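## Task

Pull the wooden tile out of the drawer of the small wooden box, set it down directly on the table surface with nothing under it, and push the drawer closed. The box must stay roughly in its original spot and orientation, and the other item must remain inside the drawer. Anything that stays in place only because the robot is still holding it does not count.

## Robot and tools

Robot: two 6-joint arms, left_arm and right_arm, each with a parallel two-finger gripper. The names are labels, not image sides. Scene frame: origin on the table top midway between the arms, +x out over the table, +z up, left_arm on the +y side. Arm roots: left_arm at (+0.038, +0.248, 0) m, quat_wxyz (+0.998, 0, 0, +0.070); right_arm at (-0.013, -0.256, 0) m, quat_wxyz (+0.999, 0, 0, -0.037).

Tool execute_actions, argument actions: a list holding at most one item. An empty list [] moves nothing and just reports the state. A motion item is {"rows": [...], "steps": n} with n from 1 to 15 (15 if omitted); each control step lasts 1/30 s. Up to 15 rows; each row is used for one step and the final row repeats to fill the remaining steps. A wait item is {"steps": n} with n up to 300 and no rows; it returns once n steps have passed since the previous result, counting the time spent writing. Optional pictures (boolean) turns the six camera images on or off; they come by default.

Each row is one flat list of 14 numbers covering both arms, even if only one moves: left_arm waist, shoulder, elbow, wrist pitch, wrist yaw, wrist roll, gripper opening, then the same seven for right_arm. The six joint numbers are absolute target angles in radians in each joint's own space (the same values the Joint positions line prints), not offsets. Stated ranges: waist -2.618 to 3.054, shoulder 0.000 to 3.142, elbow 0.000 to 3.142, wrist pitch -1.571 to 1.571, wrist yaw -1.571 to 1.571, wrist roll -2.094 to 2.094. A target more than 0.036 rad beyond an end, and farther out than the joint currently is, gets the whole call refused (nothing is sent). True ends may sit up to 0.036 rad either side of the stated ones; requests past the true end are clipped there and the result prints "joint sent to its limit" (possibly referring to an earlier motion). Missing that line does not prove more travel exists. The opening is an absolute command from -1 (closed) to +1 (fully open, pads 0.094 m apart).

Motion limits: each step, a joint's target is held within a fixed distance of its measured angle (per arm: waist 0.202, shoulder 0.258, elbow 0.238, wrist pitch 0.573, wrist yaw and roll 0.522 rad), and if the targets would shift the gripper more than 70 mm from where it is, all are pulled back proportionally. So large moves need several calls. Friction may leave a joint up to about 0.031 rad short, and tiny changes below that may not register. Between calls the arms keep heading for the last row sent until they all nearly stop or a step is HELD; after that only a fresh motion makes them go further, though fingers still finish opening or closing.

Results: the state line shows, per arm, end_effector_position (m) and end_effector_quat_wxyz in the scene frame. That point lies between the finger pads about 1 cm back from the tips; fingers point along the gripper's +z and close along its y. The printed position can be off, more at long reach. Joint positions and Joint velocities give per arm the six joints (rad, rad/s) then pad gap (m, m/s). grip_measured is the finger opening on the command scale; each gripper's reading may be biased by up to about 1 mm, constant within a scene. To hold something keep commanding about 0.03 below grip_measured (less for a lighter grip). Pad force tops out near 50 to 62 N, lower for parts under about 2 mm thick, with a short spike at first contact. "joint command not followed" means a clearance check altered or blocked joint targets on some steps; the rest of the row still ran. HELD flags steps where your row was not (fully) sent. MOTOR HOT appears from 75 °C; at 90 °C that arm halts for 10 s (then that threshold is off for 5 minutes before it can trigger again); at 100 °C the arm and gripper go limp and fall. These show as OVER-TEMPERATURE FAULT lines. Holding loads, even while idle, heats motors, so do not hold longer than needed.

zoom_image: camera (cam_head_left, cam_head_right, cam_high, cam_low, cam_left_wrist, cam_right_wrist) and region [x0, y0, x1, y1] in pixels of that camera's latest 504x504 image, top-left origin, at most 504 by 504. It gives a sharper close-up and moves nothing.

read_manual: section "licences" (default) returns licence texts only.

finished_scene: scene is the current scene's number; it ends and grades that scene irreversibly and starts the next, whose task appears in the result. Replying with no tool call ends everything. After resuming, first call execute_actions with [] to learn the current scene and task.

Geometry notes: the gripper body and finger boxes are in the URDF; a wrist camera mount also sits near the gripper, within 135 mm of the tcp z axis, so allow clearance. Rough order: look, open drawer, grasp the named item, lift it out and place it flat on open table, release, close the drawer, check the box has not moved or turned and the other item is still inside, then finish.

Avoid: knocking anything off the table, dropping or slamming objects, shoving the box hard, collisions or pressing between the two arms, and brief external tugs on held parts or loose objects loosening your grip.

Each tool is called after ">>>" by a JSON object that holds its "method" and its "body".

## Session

>>> {"method": "execute_actions", "body": {"actions": []}}

Scene clock: 0.00 s of 6000.00 s.
left_arm: end_effector_position=(+0.1944, +0.0694, +0.1023) grip_measured=+1.000 end_effector_quat_wxyz=(+0.014, -0.216, +0.965, -0.150) | right_arm: end_effector_position=(+0.4756, -0.5250, +0.1743) grip_measured=+1.000 end_effector_quat_wxyz=(+0.679, -0.173, +0.665, -0.257)
Joint positions: left_arm=[-0.882  1.185  0.864 -0.985  0.148 -1.202  0.094] | right_arm=[-0.592  2.107  1.07   1.1   -0.559 -0.583  0.094]
Joint velocities: left_arm=[-0.002  0.002 -0.022  0.007 -0.037 -0.037  0.   ] | right_arm=[-0.002 -0.007 -0.002  0.022 -0.007  0.007  0.   ]

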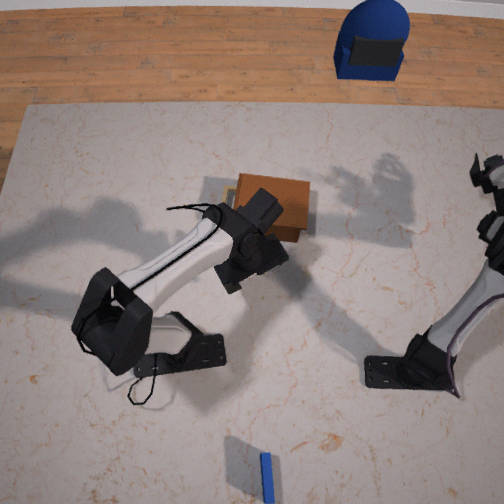

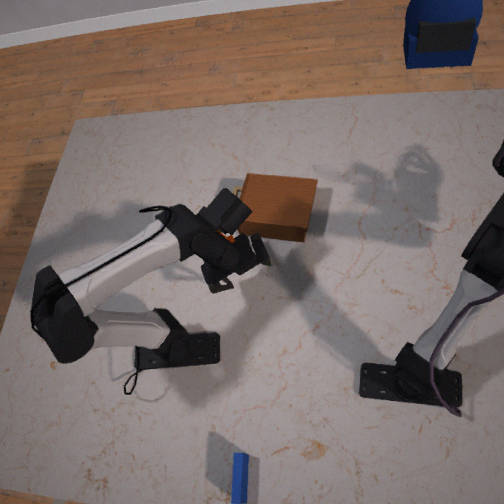

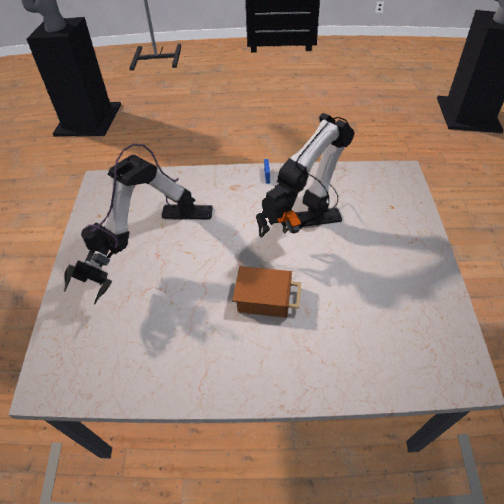

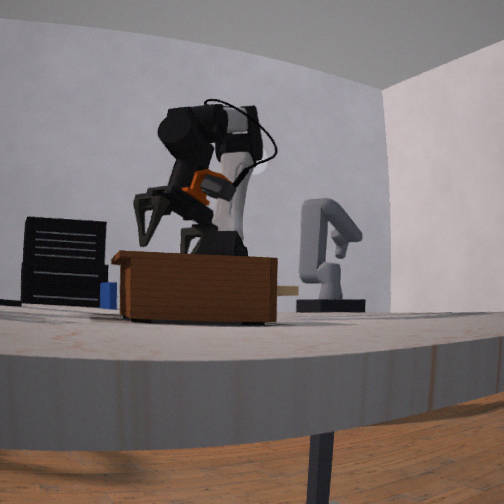

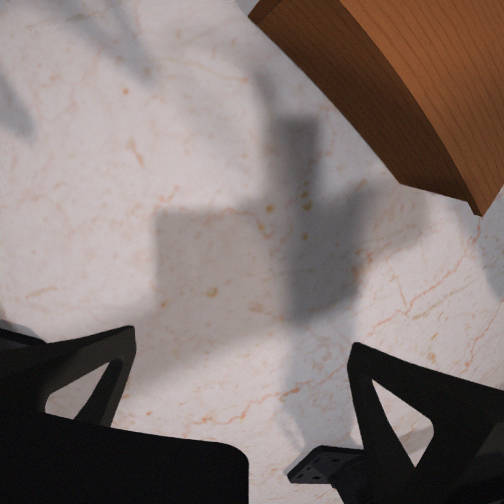

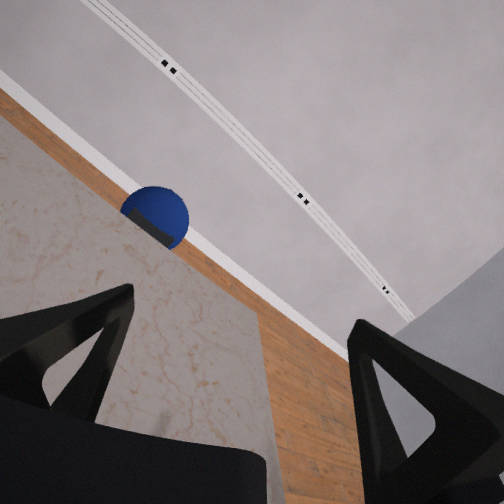

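>>> {"method": "execute_actions", "body": {"actions": [{"rows":[[-0.3,1.4,1.4,-1.2,0,-0.15,-0.4,-0.3,1.8,1.7,0,0,0.4,-1]]}], "pictures": false}}

>>> {"method": "execute_actions", "body": {"actions": [{"steps":25}], "pictures": false}}

>>> {"method": "execute_actions", "body": {"actions": [{"rows":[[-0.444,1.9,1.76,-1.3,0,-0.15,-0.4,0.45,1.9,1.72,-0.96,0,0.5,-1]]}], "pictures": false}}

>>> {"method": "execute_actions", "body": {"actions": [{"steps":25}], "pictures": false}}

>>> {"method": "execute_actions", "body": {"actions": [{"rows":[[-0.444,1.99,1.72,-1.3,0,-0.15,-0.4,0.57,1.99,1.676,-0.96,0,0.5,-1]]}]}}

Scene clock: 14.23 s of 6000.00 s.
left_arm: end_effector_position=(+0.3479, +0.1986, +0.2015) grip_measured=-0.398 end_effector_quat_wxyz=(+0.185, -0.039, +0.981, -0.041) | right_arm: end_effector_position=(+0.5115, -0.4423, +0.4645) grip_measured=-0.988 end_effector_quat_wxyz=(+0.760, +0.184, +0.623, -0.011)
Joint positions: left_arm=[-0.291  1.406  1.389 -1.173  0.009 -0.234  0.028] | right_arm=[-0.283  1.752  1.724  0.185 -0.056  0.282  0.001]
Joint velocities: left_arm=[-0.017 -0.012  0.027 -0.212 -0.051  0.476  0.   ] | right_arm=[-0.159 -0.286  0.144 -0.52   0.359  0.725 -0.   ]
Steps of this call (steps 1 to 90: nothing new was sent; then 10.73 s passed at rest; steps 91 to 105: all 15 steps of this action). Readings (joint positions):
91: left_arm=[-0.858 1.213 0.897 -1.031 0.144 -1.130] | right_arm=[-0.582 2.094 1.081 1.061 -0.524 -0.548]
92: left_arm=[-0.796 1.274 0.967 -1.094 0.124 -1.032] | right_arm=[-0.565 2.074 1.105 0.981 -0.466 -0.496]
94: left_arm=[-0.666 1.373 1.103 -1.118 0.088 -0.855] | right_arm=[-0.509 2.015 1.170 0.849 -0.371 -0.395]
98: left_arm=[-0.433 1.409 1.315 -1.136 0.055 -0.529] | right_arm=[-0.365 1.886 1.385 0.525 -0.202 -0.115]
105: the state above

Scene clock: 15.07 s of 6000.00 s.
left_arm: end_effector_position=(+0.3422, +0.1993, +0.1992) grip_measured=-0.398 end_effector_quat_wxyz=(+0.174, -0.001, +0.984, -0.032) | right_arm: end_effector_position=(+0.5186, -0.4614, +0.4079) grip_measured=-0.988 end_effector_quat_wxyz=(+0.694, +0.264, +0.670, +0.009)
Joint positions: left_arm=[-0.292  1.406  1.389 -1.198  0.009 -0.156  0.028] | right_arm=[-0.295  1.786  1.726  0.024 -0.007  0.388  0.001]
Joint velocities: left_arm=[ 0.007 -0.007 -0.002  0.007 -0.051  0.037 -0.001] | right_arm=[-0.007 -0.002  0.002  0.007 -0.051 -0.066  0.001]
Steps of this call (steps 1 to 25: the robot went on to your last target). Readings (joint positions):
1: left_arm=[-0.292 1.406 1.389 -1.178 0.009 -0.218] | right_arm=[-0.288 1.746 1.726 0.171 -0.046 0.303]
2: left_arm=[-0.292 1.406 1.389 -1.182 0.009 -0.206] | right_arm=[-0.292 1.746 1.726 0.156 -0.037 0.321]
4: left_arm=[-0.292 1.406 1.389 -1.189 0.009 -0.187] | right_arm=[-0.295 1.756 1.726 0.112 -0.025 0.345]
8: left_arm=[-0.292 1.406 1.389 -1.195 0.009 -0.168] | right_arm=[-0.295 1.782 1.726 0.051 -0.014 0.371]
25: the state above

Scene clock: 15.57 s of 6000.00 s.
left_arm: end_effector_position=(+0.4087, +0.1284, +0.1339) grip_measured=-0.398 end_effector_quat_wxyz=(+0.054, +0.078, +0.995, -0.013) | right_arm: end_effector_position=(+0.5201, -0.2534, +0.2443) grip_measured=-0.988 end_effector_quat_wxyz=(+0.421, +0.200, +0.880, +0.097)
Joint positions: left_arm=[-0.45   1.922  1.749 -1.287  0.001 -0.154  0.028] | right_arm=[ 0.081  1.846  1.728 -0.56   0.003  0.451  0.001]
Joint velocities: left_arm=[ 0.007 -0.12   0.002 -0.022  0.037  0.037 -0.001] | right_arm=[ 0.96   0.085  0.002 -1.282  0.007  0.198 -0.001]
Steps of this call (steps 1 to 15: all 15 steps of this action). Readings (joint positions):
1: left_arm=[-0.307 1.437 1.426 -1.238 0.000 -0.156] | right_arm=[-0.289 1.786 1.727 0.005 -0.004 0.393]
2: left_arm=[-0.343 1.503 1.509 -1.281 -0.005 -0.156] | right_arm=[-0.278 1.786 1.728 -0.026 0.000 0.399]
4: left_arm=[-0.413 1.661 1.669 -1.281 -0.003 -0.155] | right_arm=[-0.237 1.792 1.728 -0.098 0.002 0.410]
8: left_arm=[-0.451 1.889 1.749 -1.255 0.001 -0.154] | right_arm=[-0.133 1.814 1.728 -0.255 0.002 0.427]
15: the state above

Scene clock: 16.40 s of 6000.00 s.
left_arm: end_effector_position=(+0.4066, +0.1290, +0.1359) grip_measured=-0.398 end_effector_quat_wxyz=(+0.052, +0.078, +0.995, -0.013) | right_arm: end_effector_position=(+0.4182, -0.0833, +0.1694) grip_measured=-0.988 end_effector_quat_wxyz=(+0.215, +0.052, +0.970, +0.102)
Joint positions: left_arm=[-0.45   1.916  1.749 -1.296  0.001 -0.154  0.028] | right_arm=[ 0.454  1.879  1.728 -0.939 -0.005  0.488  0.001]
Joint velocities: left_arm=[ 0.012  0.002  0.007  0.037 -0.095  0.007  0.001] | right_arm=[-0.012 -0.007 -0.007 -0.037  0.007 -0.051 -0.   ]
Steps of this call (steps 1 to 25: the robot went on to your last target). Readings (joint positions):
1: left_arm=[-0.450 1.919 1.749 -1.289 0.001 -0.154] | right_arm=[0.117 1.849 1.728 -0.600 0.003 0.455]
2: left_arm=[-0.450 1.917 1.749 -1.291 0.001 -0.154] | right_arm=[0.155 1.853 1.728 -0.637 0.003 0.458]
4: left_arm=[-0.450 1.916 1.749 -1.293 0.001 -0.154] | right_arm=[0.237 1.860 1.728 -0.704 0.004 0.464]
8: left_arm=[-0.450 1.916 1.749 -1.295 0.001 -0.154] | right_arm=[0.414 1.872 1.728 -0.819 0.001 0.476]
25: the state above

Scene clock: 16.90 s of 6000.00 s.
left_arm: end_effector_position=(+0.4033, +0.1301, +0.1046) grip_measured=-0.398 end_effector_quat_wxyz=(+0.008, +0.078, +0.997, -0.002) | right_arm: end_effector_position=(+0.3866, -0.0358, +0.1084) grip_measured=-0.988 end_effector_quat_wxyz=(+0.142, -0.007, +0.987, +0.078)
Joint positions: left_arm=[-0.45   1.991  1.735 -1.298  0.001 -0.154  0.028] | right_arm=[ 0.578  1.985  1.69  -0.95  -0.003  0.489  0.001]
Joint velocities: left_arm=[-0.007  0.012 -0.007  0.022 -0.007  0.007 -0.002] | right_arm=[-0.007  0.002 -0.002 -0.037 -0.007  0.037 -0.001]
Steps of this call (steps 1 to 15: all 15 steps of this action). Readings (joint positions):
1: left_arm=[-0.450 1.922 1.749 -1.297 0.001 -0.154] | right_arm=[0.462 1.885 1.728 -0.940 -0.001 0.489]
2: left_arm=[-0.450 1.930 1.749 -1.297 0.001 -0.154] | right_arm=[0.478 1.894 1.728 -0.938 0.005 0.489]
4: left_arm=[-0.450 1.957 1.749 -1.298 0.001 -0.154] | right_arm=[0.527 1.927 1.723 -0.936 0.005 0.489]
8: left_arm=[-0.450 1.990 1.736 -1.298 0.001 -0.154] | right_arm=[0.583 1.979 1.695 -0.943 -0.002 0.489]
15: the state above

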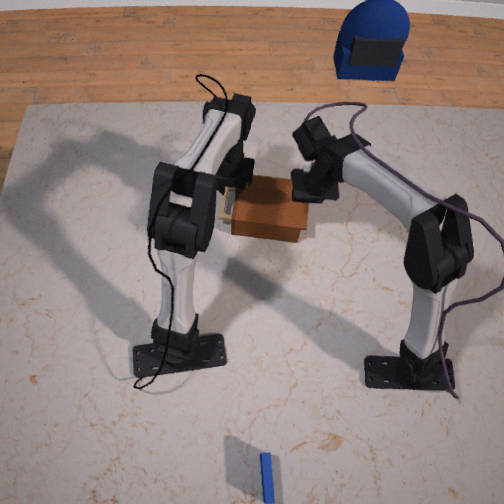

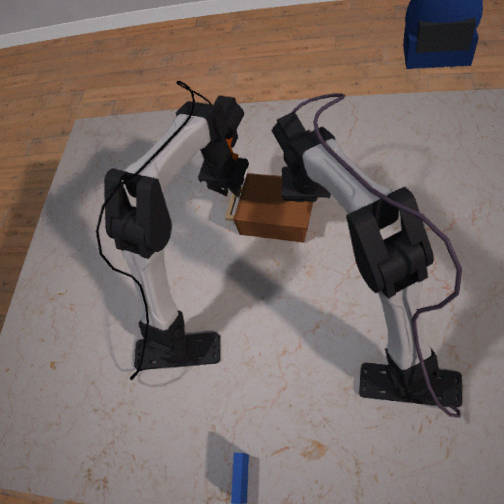

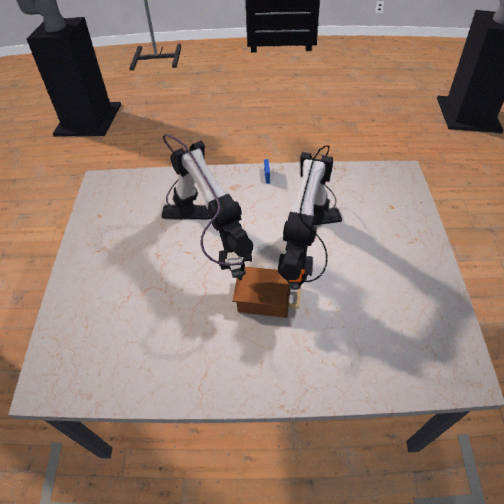

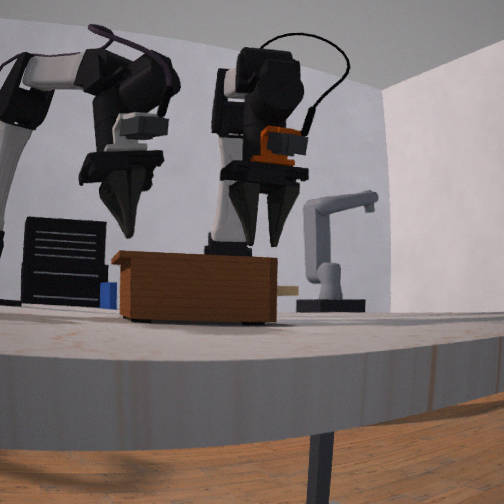

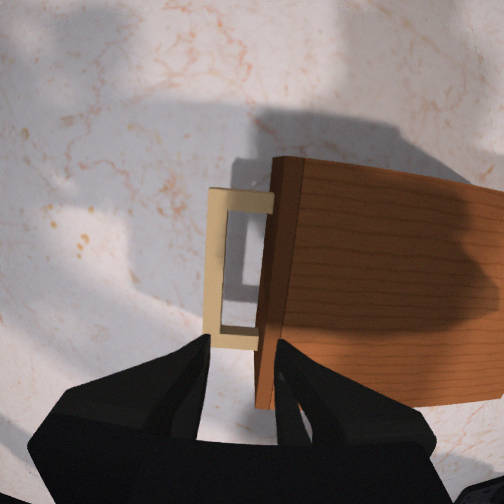

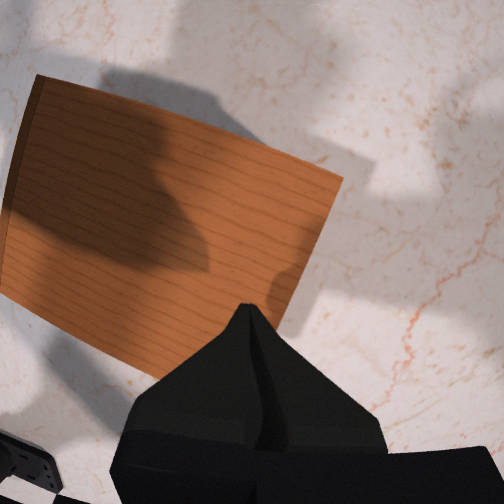

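>>> {"method": "execute_actions", "body": {"actions": [{"rows":[[-0.395,2.0,1.68,-1.24,0,-0.1,-0.55,0.625,2.0,1.64,-0.8,0,0.55,-1]],"steps":10}], "pictures": false}}

>>> {"method": "execute_actions", "body": {"actions": [{"rows":[[-0.395,2.02,1.585,-1.13,0,-0.1,-0.55,0.625,2.03,1.575,-0.745,0,0.55,-1]]}]}}

Scene clock: 25.23 s of 6000.00 s.
left_arm: end_effector_position=(+0.4106, +0.1507, +0.0959) grip_measured=-0.548 end_effector_quat_wxyz=(+0.011, +0.071, +0.997, -0.003) | right_arm: end_effector_position=(+0.3971, -0.0046, +0.1126) grip_measured=-0.988 end_effector_quat_wxyz=(+0.185, -0.008, +0.976, +0.112)
Joint positions: left_arm=[-0.393  1.991  1.7   -1.257  0.002 -0.111  0.021] | right_arm=[ 0.625  1.985  1.666 -0.816 -0.     0.533  0.001]
Joint velocities: left_arm=[-0.002 -0.017  0.002  0.022 -0.007  0.007  0.   ] | right_arm=[ 0.007  0.002 -0.007  0.154  0.051  0.007  0.   ]
Steps of this call (steps 1 to 15: the robot went on to your last target; steps 16 to 90: nothing new was sent; then 5.00 s passed at rest; steps 91 to 100: all 10 steps of this action). Readings (joint positions):
91: left_arm=[-0.446 1.991 1.730 -1.291 0.002 -0.146] | right_arm=[0.581 1.985 1.685 -0.935 -0.002 0.496]
92: left_arm=[-0.439 1.991 1.723 -1.282 0.003 -0.138] | right_arm=[0.586 1.985 1.679 -0.908 -0.000 0.505]
94: left_arm=[-0.417 1.991 1.706 -1.269 0.003 -0.126] | right_arm=[0.604 1.985 1.669 -0.868 -0.000 0.517]
98: left_arm=[-0.393 1.991 1.700 -1.261 0.002 -0.114] | right_arm=[0.625 1.985 1.666 -0.827 -0.000 0.530]
100: the state above

Scene clock: 25.73 s of 6000.00 s.
left_arm: end_effector_position=(+0.4089, +0.1511, +0.0589) grip_measured=-0.548 end_effector_quat_wxyz=(+0.000, +0.074, +0.997, -0.001) | right_arm: end_effector_position=(+0.3969, -0.0046, +0.0889) grip_measured=-0.989 end_effector_quat_wxyz=(+0.181, -0.006, +0.977, +0.110)
Joint positions: left_arm=[-0.393  2.023  1.598 -1.145  0.002 -0.105  0.021] | right_arm=[ 0.625  2.004  1.603 -0.744 -0.001  0.538  0.001]
Joint velocities: left_arm=[ 0.007 -0.007 -0.017 -0.007  0.007  0.007  0.001] | right_arm=[ 0.007 -0.007  0.002 -0.007 -0.022 -0.037 -0.   ]
Steps of this call (steps 1 to 15: all 15 steps of this action). Readings (joint positions):
1: left_arm=[-0.393 1.991 1.686 -1.238 0.002 -0.109] | right_arm=[0.625 1.985 1.657 -0.801 -0.000 0.534]
2: left_arm=[-0.393 1.989 1.664 -1.214 0.002 -0.109] | right_arm=[0.625 1.985 1.644 -0.783 -0.000 0.535]
4: left_arm=[-0.393 2.000 1.624 -1.187 0.002 -0.107] | right_arm=[0.625 1.994 1.617 -0.766 -0.000 0.536]
8: left_arm=[-0.393 2.023 1.598 -1.165 0.002 -0.106] | right_arm=[0.625 2.002 1.603 -0.749 -0.001 0.538]
15: the state above

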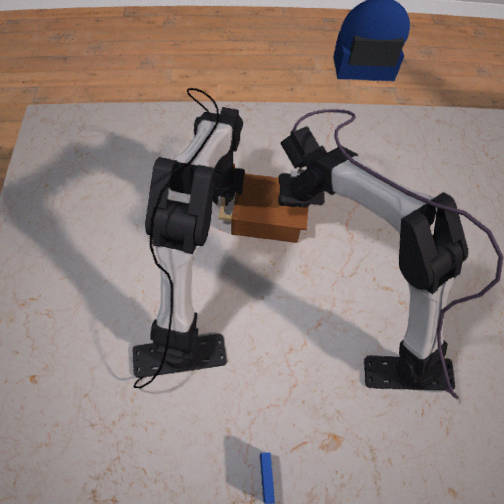

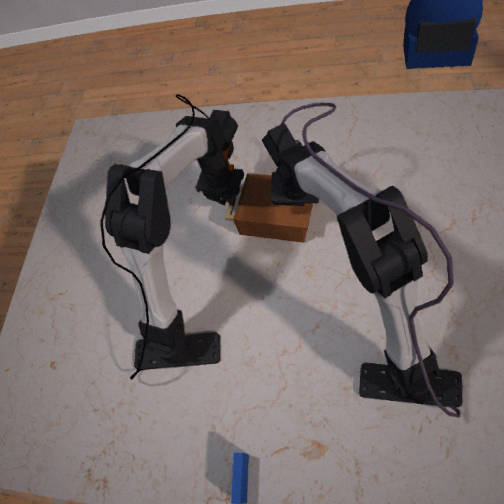

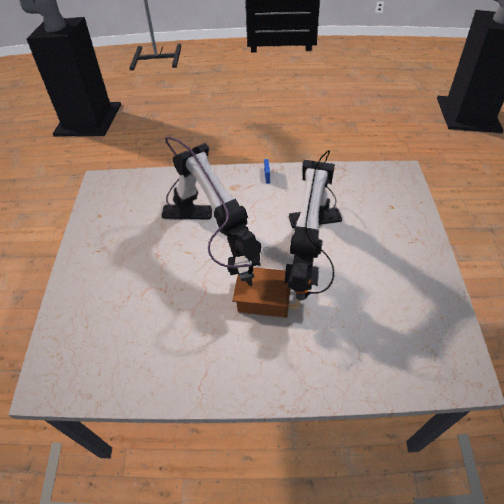

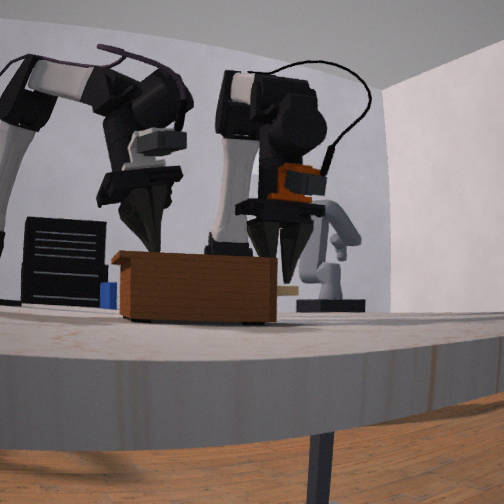

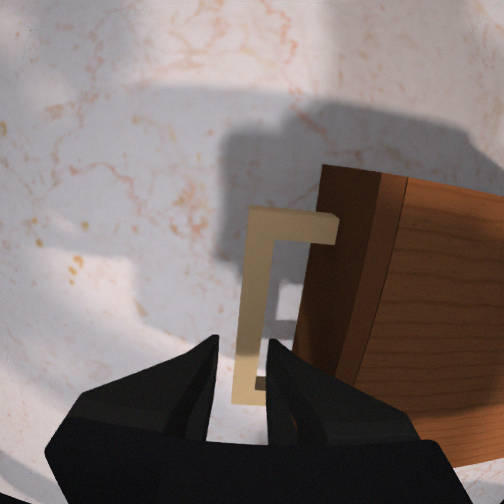

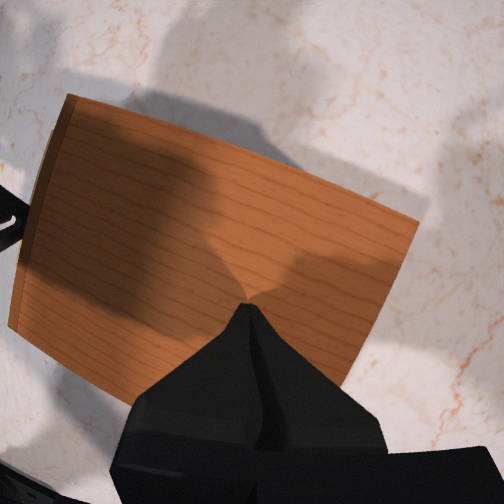

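>>> {"method": "execute_actions", "body": {"actions": [{"rows":[[-0.395,2.045,1.515,-1.04,0,-0.08,-0.48,0.625,2.1,1.52,-0.88,0,0.55,-1]]}], "pictures": false}}

>>> {"method": "execute_actions", "body": {"actions": [{"rows":[[-0.34,2.045,1.515,-1.04,-0.08,-0.06,-0.48,0.625,2.1,1.52,-0.88,0,0.55,-1]],"steps":10}], "pictures": false}}

>>> {"method": "execute_actions", "body": {"actions": [{"rows":[[-0.29,2.045,1.515,-1.04,-0.15,-0.03,-0.48,0.625,2.1,1.52,-0.88,0,0.55,-1]]}]}}

Scene clock: 37.93 s of 6000.00 s.
left_arm: end_effector_position=(+0.4096, +0.1509, +0.0353) grip_measured=-0.482 end_effector_quat_wxyz=(+0.003, +0.084, +0.996, -0.002) | right_arm: end_effector_position=(+0.3955, -0.0055, +0.0854) grip_measured=-0.989 end_effector_quat_wxyz=(+0.176, -0.006, +0.979, +0.107)
Joint positions: left_arm=[-0.393  2.042  1.531 -1.054  0.002 -0.085  0.024] | right_arm=[ 0.625  2.008  1.6   -0.747 -0.001  0.539  0.001]
Joint velocities: left_arm=[-0.007 -0.022  0.007  0.066  0.007  0.022 -0.001] | right_arm=[ 0.017  0.007 -0.002 -0.051  0.022 -0.051  0.001]
Steps of this call (steps 1 to 15: the robot went on to your last target; steps 16 to 90: nothing new was sent; then 8.70 s passed at rest; steps 91 to 105: all 15 steps of this action). Readings (joint positions):
91: left_arm=[-0.393 2.023 1.589 -1.128 0.002 -0.102] | right_arm=[0.625 2.008 1.600 -0.748 -0.001 0.539]
92: left_arm=[-0.393 2.023 1.576 -1.109 0.002 -0.099] | right_arm=[0.625 2.008 1.600 -0.747 -0.001 0.539]
94: left_arm=[-0.393 2.030 1.548 -1.087 0.002 -0.094] | right_arm=[0.625 2.008 1.600 -0.747 -0.001 0.539]
98: left_arm=[-0.393 2.042 1.531 -1.071 0.002 -0.089] | right_arm=[0.625 2.008 1.600 -0.747 -0.001 0.539]
105: the state above

Scene clock: 38.27 s of 6000.00 s.
left_arm: end_effector_position=(+0.4114, +0.1567, +0.0353) grip_measured=-0.481 end_effector_quat_wxyz=(+0.003, +0.083, +0.997, -0.004) | right_arm: end_effector_position=(+0.3955, -0.0055, +0.0854) grip_measured=-0.989 end_effector_quat_wxyz=(+0.176, -0.006, +0.979, +0.107)
Joint positions: left_arm=[-0.375  2.042  1.531 -1.053  0.008 -0.069  0.024] | right_arm=[ 0.625  2.008  1.6   -0.747 -0.001  0.539  0.001]
Joint velocities: left_arm=[ 0.017 -0.012  0.007 -0.007 -0.007 -0.037  0.001] | right_arm=[ 0.032  0.007 -0.017  0.051  0.037  0.022  0.001]
Steps of this call (steps 1 to 10: all 10 steps of this action). Readings (joint positions):
1: left_arm=[-0.390 2.042 1.531 -1.054 -0.005 -0.082] | right_arm=[0.625 2.008 1.600 -0.747 -0.001 0.539]
2: left_arm=[-0.383 2.042 1.531 -1.053 -0.010 -0.079] | right_arm=[0.625 2.008 1.600 -0.747 -0.001 0.539]
4: left_arm=[-0.375 2.042 1.531 -1.053 0.007 -0.074] | right_arm=[0.625 2.008 1.600 -0.747 -0.001 0.539]
8: left_arm=[-0.375 2.042 1.531 -1.053 0.008 -0.070] | right_arm=[0.625 2.008 1.600 -0.747 -0.001 0.539]
10: the state above

Scene clock: 38.77 s of 6000.00 s.
left_arm: end_effector_position=(+0.4147, +0.1783, +0.0353) grip_measured=-0.481 end_effector_quat_wxyz=(+0.002, +0.077, +0.997, +0.006) | right_arm: end_effector_position=(+0.3955, -0.0055, +0.0854) grip_measured=-0.989 end_effector_quat_wxyz=(+0.176, -0.006, +0.979, +0.107)
Joint positions: left_arm=[-0.327  2.042  1.531 -1.058 -0.012 -0.033  0.024] | right_arm=[ 0.625  2.008  1.6   -0.747 -0.001  0.539  0.001]
Joint velocities: left_arm=[-0.002  0.002  0.002  0.066 -0.051  0.022  0.   ] | right_arm=[-0.017  0.002  0.012 -0.022 -0.007 -0.007 -0.   ]
Steps of this call (steps 1 to 15: all 15 steps of this action). Readings (joint positions):
1: left_arm=[-0.371 2.042 1.531 -1.053 0.007 -0.064] | right_arm=[0.625 2.008 1.600 -0.747 -0.001 0.539]
2: left_arm=[-0.366 2.042 1.531 -1.053 0.007 -0.059] | right_arm=[0.625 2.008 1.600 -0.747 -0.001 0.539]
4: left_arm=[-0.349 2.042 1.531 -1.055 0.003 -0.050] | right_arm=[0.625 2.008 1.600 -0.747 -0.001 0.539]
8: left_arm=[-0.327 2.042 1.531 -1.058 -0.010 -0.039] | right_arm=[0.625 2.008 1.600 -0.747 -0.001 0.539]
15: the state above

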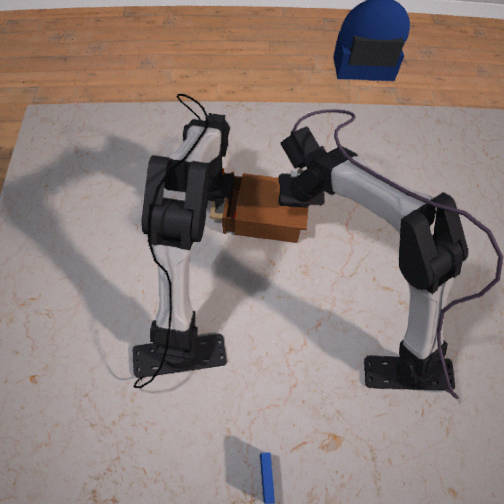

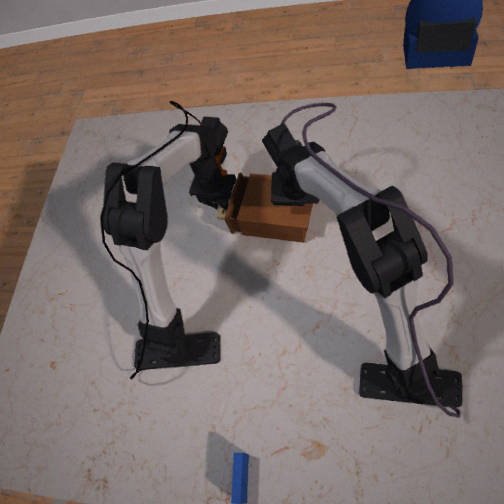

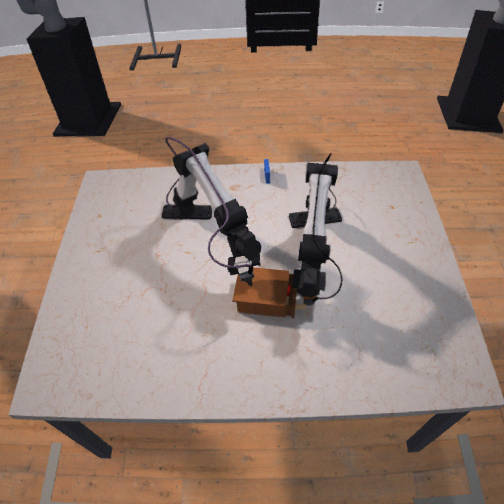

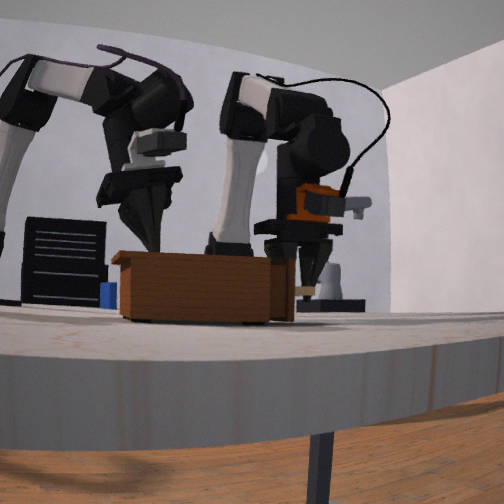

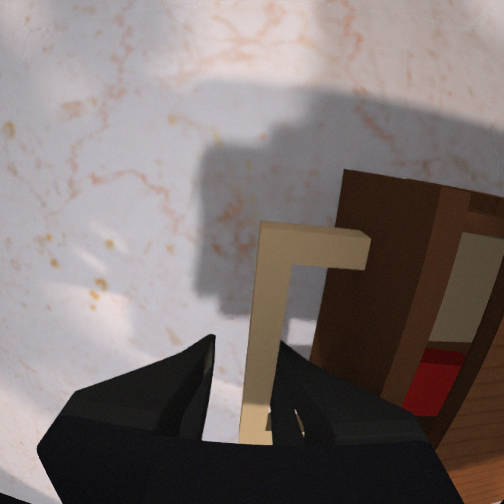

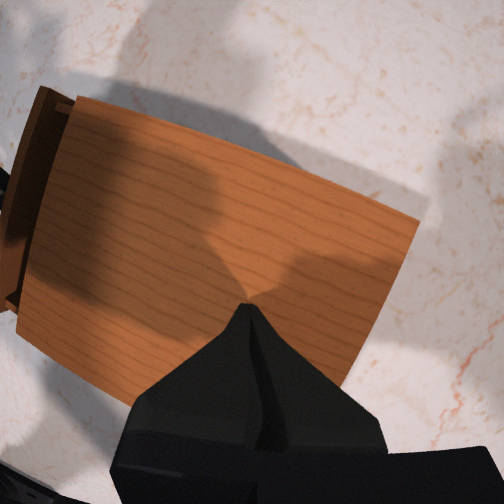

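>>> {"method": "execute_actions", "body": {"actions": [{"rows":[[-0.23,2.045,1.515,-1.04,-0.14,0.03,-0.48,0.625,2.1,1.52,-0.88,0,0.55,-1]],"steps":10}], "pictures": false}}

>>> {"method": "execute_actions", "body": {"actions": [{"rows":[[-0.17,2.045,1.515,-1.03,-0.11,0.1,-0.48,0.625,2.1,1.52,-0.88,0,0.55,-1]],"steps":10}], "pictures": false}}

>>> {"method": "execute_actions", "body": {"actions": [{"rows":[[-0.11,2.045,1.515,-1.01,-0.08,0.17,-0.48,0.625,2.1,1.52,-0.88,0,0.55,-1]]}]}}

Scene clock: 48.07 s of 6000.00 s.
left_arm: end_effector_position=(+0.4191, +0.2083, +0.0354) grip_measured=-0.481 end_effector_quat_wxyz=(+0.002, +0.069, +0.998, +0.015) | right_arm: end_effector_position=(+0.3955, -0.0055, +0.0854) grip_measured=-0.989 end_effector_quat_wxyz=(+0.176, -0.006, +0.979, +0.107)
Joint positions: left_arm=[-0.256  2.042  1.531 -1.058 -0.03   0.021  0.024] | right_arm=[ 0.625  2.008  1.6   -0.747 -0.001  0.539  0.001]
Joint velocities: left_arm=[-0.002 -0.002  0.002 -0.007 -0.066  0.022  0.   ] | right_arm=[ 0.032  0.002  0.002 -0.022 -0.022 -0.022 -0.   ]
Steps of this call (steps 1 to 15: the robot went on to your last target; steps 16 to 90: nothing new was sent; then 5.97 s passed at rest; steps 91 to 100: all 10 steps of this action). Readings (joint positions):
91: left_arm=[-0.323 2.042 1.531 -1.058 -0.010 -0.024] | right_arm=[0.625 2.008 1.600 -0.747 -0.001 0.539]
92: left_arm=[-0.315 2.042 1.531 -1.058 -0.008 -0.014] | right_arm=[0.625 2.008 1.600 -0.747 -0.001 0.539]
94: left_arm=[-0.290 2.042 1.531 -1.058 -0.009 0.001] | right_arm=[0.625 2.008 1.600 -0.747 -0.001 0.539]
98: left_arm=[-0.257 2.042 1.531 -1.058 -0.024 0.018] | right_arm=[0.625 2.008 1.600 -0.747 -0.001 0.539]
100: the state above

Scene clock: 48.40 s of 6000.00 s.
left_arm: end_effector_position=(+0.4232, +0.2339, +0.0354) grip_measured=-0.481 end_effector_quat_wxyz=(+0.005, +0.069, +0.997, +0.016) | right_arm: end_effector_position=(+0.3955, -0.0055, +0.0854) grip_measured=-0.989 end_effector_quat_wxyz=(+0.176, -0.006, +0.979, +0.107)
Joint positions: left_arm=[-0.189  2.042  1.531 -1.048 -0.031  0.089  0.024] | right_arm=[ 0.625  2.008  1.6   -0.747 -0.001  0.539  0.001]
Joint velocities: left_arm=[-0.017  0.007  0.012  0.007 -0.066  0.022 -0.002] | right_arm=[ 0.007 -0.002  0.017 -0.007 -0.007  0.066 -0.   ]
Steps of this call (steps 1 to 10: all 10 steps of this action). Readings (joint positions):
1: left_arm=[-0.252 2.042 1.531 -1.057 -0.028 0.033] | right_arm=[0.625 2.008 1.600 -0.747 -0.001 0.539]
2: left_arm=[-0.245 2.042 1.531 -1.056 -0.022 0.047] | right_arm=[0.625 2.008 1.600 -0.747 -0.001 0.539]
4: left_arm=[-0.221 2.042 1.531 -1.054 -0.021 0.065] | right_arm=[0.625 2.008 1.600 -0.747 -0.001 0.539]
8: left_arm=[-0.190 2.042 1.531 -1.049 -0.028 0.084] | right_arm=[0.625 2.008 1.600 -0.747 -0.001 0.539]
10: the state above

Scene clock: 48.90 s of 6000.00 s.
left_arm: end_effector_position=(+0.4275, +0.2596, +0.0355) grip_measured=-0.481 end_effector_quat_wxyz=(+0.013, +0.073, +0.997, +0.016) | right_arm: end_effector_position=(+0.3955, -0.0055, +0.0854) grip_measured=-0.989 end_effector_quat_wxyz=(+0.176, -0.006, +0.979, +0.107)
Joint positions: left_arm=[-0.122  2.042  1.531 -1.031 -0.029  0.164  0.024] | right_arm=[ 0.625  2.008  1.6   -0.747 -0.001  0.539  0.001]
Joint velocities: left_arm=[ 0.007  0.027 -0.017  0.022  0.022  0.051  0.   ] | right_arm=[-0.002 -0.007  0.027  0.022 -0.007 -0.037 -0.   ]
Steps of this call (steps 1 to 15: all 15 steps of this action). Readings (joint positions):
1: left_arm=[-0.185 2.042 1.531 -1.047 -0.028 0.101] | right_arm=[0.625 2.008 1.600 -0.747 -0.001 0.539]
2: left_arm=[-0.177 2.042 1.531 -1.046 -0.022 0.114] | right_arm=[0.625 2.008 1.600 -0.747 -0.001 0.539]
4: left_arm=[-0.154 2.042 1.531 -1.041 -0.020 0.134] | right_arm=[0.625 2.008 1.600 -0.747 -0.001 0.539]
8: left_arm=[-0.123 2.042 1.531 -1.033 -0.026 0.153] | right_arm=[0.625 2.008 1.600 -0.747 -0.001 0.539]
15: the state above

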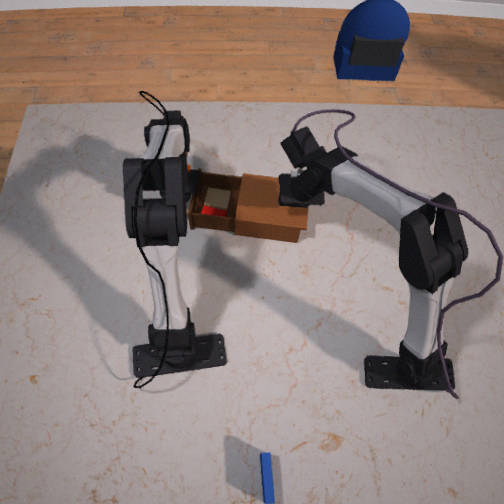

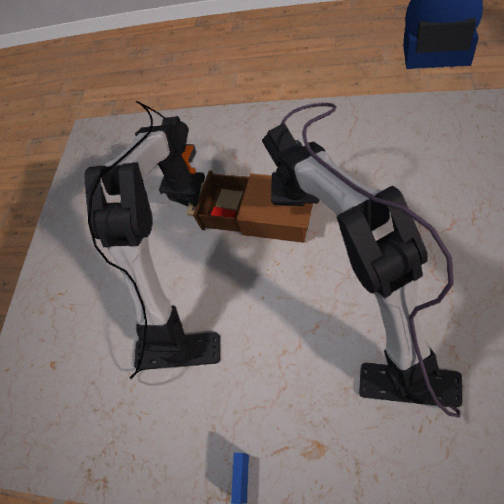

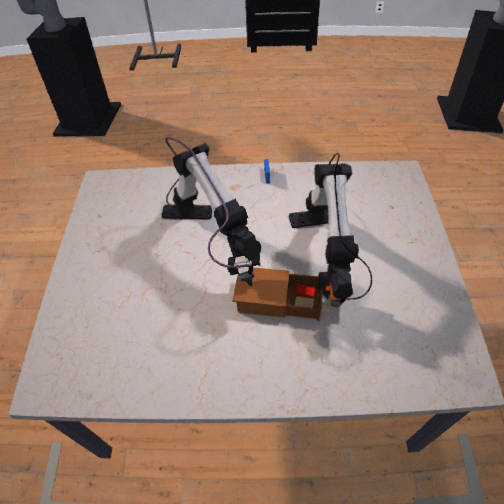

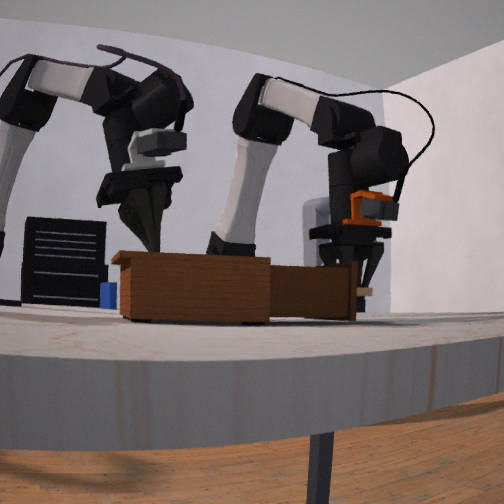

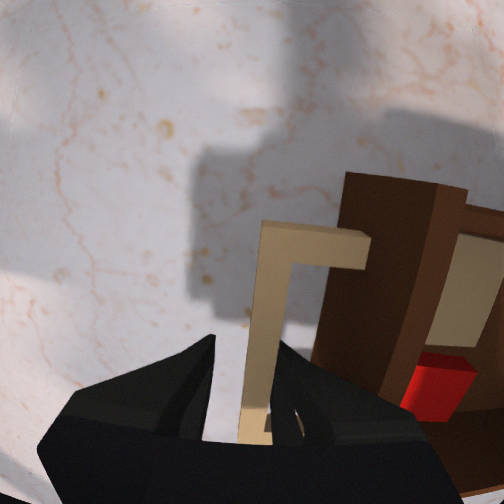

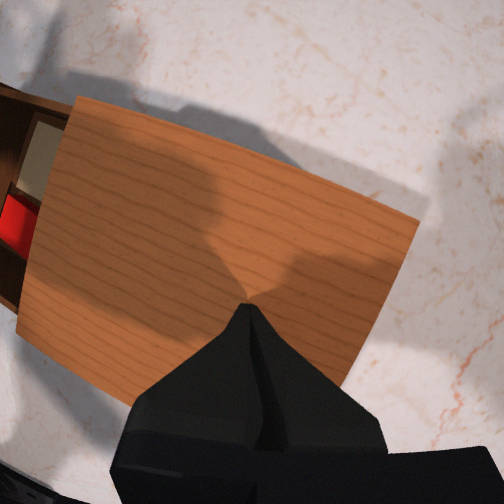

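>>> {"method": "execute_actions", "body": {"actions": [{"rows":[[-0.075,2.045,1.515,-1.01,-0.06,0.21,-0.48,0.625,2.1,1.52,-0.88,0,0.55,-1]],"steps":12}], "pictures": false}}

>>> {"method": "execute_actions", "body": {"actions": [{"rows":[[-0.095,2.045,1.53,-1.03,0.01,0.21,-0.48,0.625,2.04,1.58,-0.79,0,0.55,-1]],"steps":8}], "pictures": false}}

>>> {"method": "execute_actions", "body": {"actions": [{"rows":[[-0.095,2.0,1.8,-1.33,0,0.21,-0.48,0.625,2.04,1.58,-0.79,0,0.55,-1]]}], "pictures": false}}

>>> {"method": "execute_actions", "body": {"actions": [{"rows":[[-0.308,2.09,1.93,-1.36,0,-0.02,0.5,0.625,2.04,1.58,-0.79,0,0.55,-1]]}]}}

Scene clock: 70.90 s of 6000.00 s.
left_arm: end_effector_position=(+0.4285, +0.2693, +0.0355) grip_measured=-0.481 end_effector_quat_wxyz=(+0.016, +0.078, +0.997, +0.012) | right_arm: end_effector_position=(+0.3955, -0.0055, +0.0854) grip_measured=-0.989 end_effector_quat_wxyz=(+0.176, -0.006, +0.979, +0.107)
Joint positions: left_arm=[-0.093  2.042  1.531 -1.026 -0.021  0.203  0.024] | right_arm=[ 0.625  2.008  1.6   -0.747 -0.001  0.539  0.001]
Joint velocities: left_arm=[ 0.002 -0.002 -0.017  0.037 -0.022 -0.007  0.002] | right_arm=[-0.012  0.002  0.002  0.007  0.037  0.007  0.001]
Steps of this call (steps 1 to 15: the robot went on to your last target; steps 16 to 90: nothing new was sent; then 18.60 s passed at rest; steps 91 to 102: all 12 steps of this action). Readings (joint positions):
91: left_arm=[-0.119 2.042 1.531 -1.031 -0.028 0.172] | right_arm=[0.625 2.008 1.600 -0.747 -0.001 0.539]
92: left_arm=[-0.116 2.042 1.531 -1.031 -0.025 0.179] | right_arm=[0.625 2.008 1.600 -0.747 -0.001 0.539]
94: left_arm=[-0.105 2.042 1.531 -1.028 -0.023 0.188] | right_arm=[0.625 2.008 1.600 -0.747 -0.001 0.539]
98: left_arm=[-0.093 2.042 1.531 -1.026 -0.021 0.198] | right_arm=[0.625 2.008 1.600 -0.747 -0.001 0.539]
102: the state above

Scene clock: 71.17 s of 6000.00 s.
left_arm: end_effector_position=(+0.4285, +0.2663, +0.0355) grip_measured=-0.481 end_effector_quat_wxyz=(+0.016, +0.079, +0.997, +0.004) | right_arm: end_effector_position=(+0.3962, -0.0051, +0.0868) grip_measured=-0.989 end_effector_quat_wxyz=(+0.178, -0.006, +0.978, +0.108)
Joint positions: left_arm=[-0.093  2.042  1.531 -1.026 -0.004  0.204  0.024] | right_arm=[ 0.625  2.006  1.6   -0.744 -0.001  0.539  0.001]
Joint velocities: left_arm=[ 0.007  0.002 -0.012  0.051  0.037  0.007  0.001] | right_arm=[ 0.002 -0.007 -0.002 -0.037 -0.022  0.022 -0.001]
Steps of this call (steps 1 to 8: all 8 steps of this action). Readings (joint positions):
1: left_arm=[-0.093 2.042 1.531 -1.026 -0.017 0.203] | right_arm=[0.625 2.007 1.600 -0.744 -0.001 0.539]
2: left_arm=[-0.093 2.042 1.531 -1.026 -0.014 0.203] | right_arm=[0.625 2.006 1.600 -0.744 -0.001 0.539]
4: left_arm=[-0.093 2.042 1.531 -1.026 -0.009 0.204] | right_arm=[0.625 2.006 1.600 -0.744 -0.001 0.539]
8: the state above

Scene clock: 71.67 s of 6000.00 s.
left_arm: end_effector_position=(+0.4313, +0.2664, +0.1187) grip_measured=-0.481 end_effector_quat_wxyz=(+0.028, +0.079, +0.996, +0.005) | right_arm: end_effector_position=(+0.3962, -0.0051, +0.0868) grip_measured=-0.989 end_effector_quat_wxyz=(+0.178, -0.006, +0.978, +0.108)
Joint positions: left_arm=[-0.093  1.992  1.791 -1.313 -0.003  0.205  0.024] | right_arm=[ 0.625  2.006  1.6   -0.744 -0.001  0.539  0.001]
Joint velocities: left_arm=[ 0.002  0.007 -0.022 -0.095  0.022 -0.051 -0.001] | right_arm=[ 0.007 -0.002 -0.002 -0.081 -0.051 -0.051  0.001]
Steps of this call (steps 1 to 15: all 15 steps of this action). Readings (joint positions):
1: left_arm=[-0.093 2.046 1.561 -1.070 -0.003 0.204] | right_arm=[0.625 2.006 1.600 -0.744 -0.001 0.539]
2: left_arm=[-0.093 2.054 1.615 -1.134 -0.003 0.205] | right_arm=[0.625 2.006 1.600 -0.744 -0.001 0.539]
4: left_arm=[-0.093 2.045 1.718 -1.199 -0.003 0.205] | right_arm=[0.625 2.006 1.600 -0.744 -0.001 0.539]
8: left_arm=[-0.093 1.992 1.790 -1.256 -0.003 0.205] | right_arm=[0.625 2.006 1.600 -0.744 -0.001 0.539]
15: the state above

Scene clock: 72.17 s of 6000.00 s.
left_arm: end_effector_position=(+0.4415, +0.1766, +0.1109) grip_measured=+0.498 end_effector_quat_wxyz=(+0.016, +0.083, +0.996, -0.004) | right_arm: end_effector_position=(+0.3962, -0.0051, +0.0868) grip_measured=-0.989 end_effector_quat_wxyz=(+0.178, -0.006, +0.978, +0.108)
Joint positions: left_arm=[-0.312  2.087  1.9   -1.353  0.005 -0.006  0.07 ] | right_arm=[ 0.625  2.006  1.6   -0.744 -0.001  0.539  0.001]
Joint velocities: left_arm=[ 0.095 -0.022 -0.007 -0.007 -0.037 -0.081  0.   ] | right_arm=[-0.022 -0.002 -0.007 -0.007  0.037  0.022  0.   ]
Steps of this call (steps 1 to 15: all 15 steps of this action). Readings (joint positions):
1: left_arm=[-0.106 2.003 1.807 -1.329 -0.009 0.179] | right_arm=[0.625 2.006 1.600 -0.744 -0.001 0.539]
2: left_arm=[-0.132 2.022 1.839 -1.342 -0.016 0.145] | right_arm=[0.625 2.006 1.600 -0.744 -0.001 0.539]
4: left_arm=[-0.219 2.058 1.886 -1.340 -0.016 0.088] | right_arm=[0.625 2.006 1.600 -0.744 -0.001 0.539]
8: left_arm=[-0.341 2.086 1.900 -1.341 0.002 0.029] | right_arm=[0.625 2.006 1.600 -0.744 -0.001 0.539]
15: the state above

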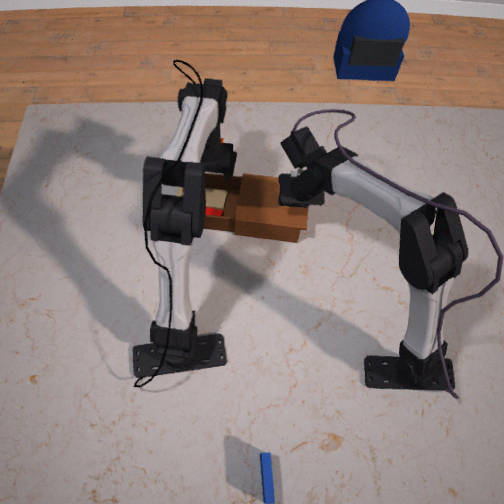

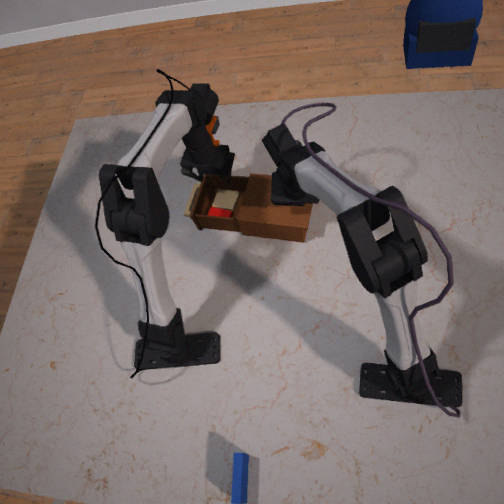

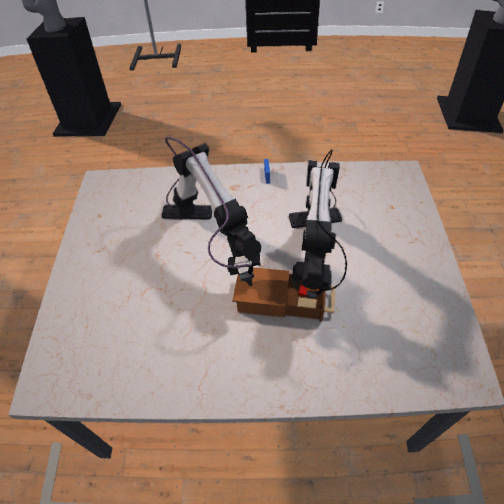

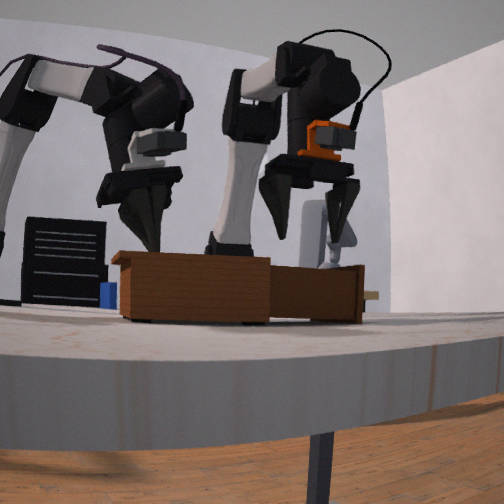

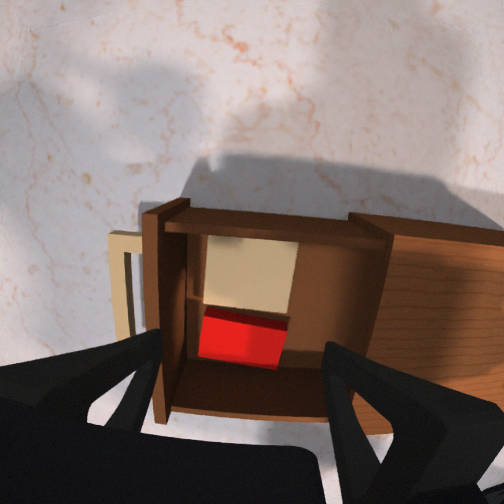

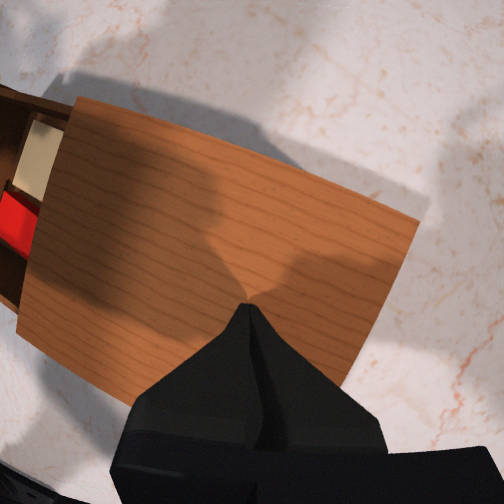

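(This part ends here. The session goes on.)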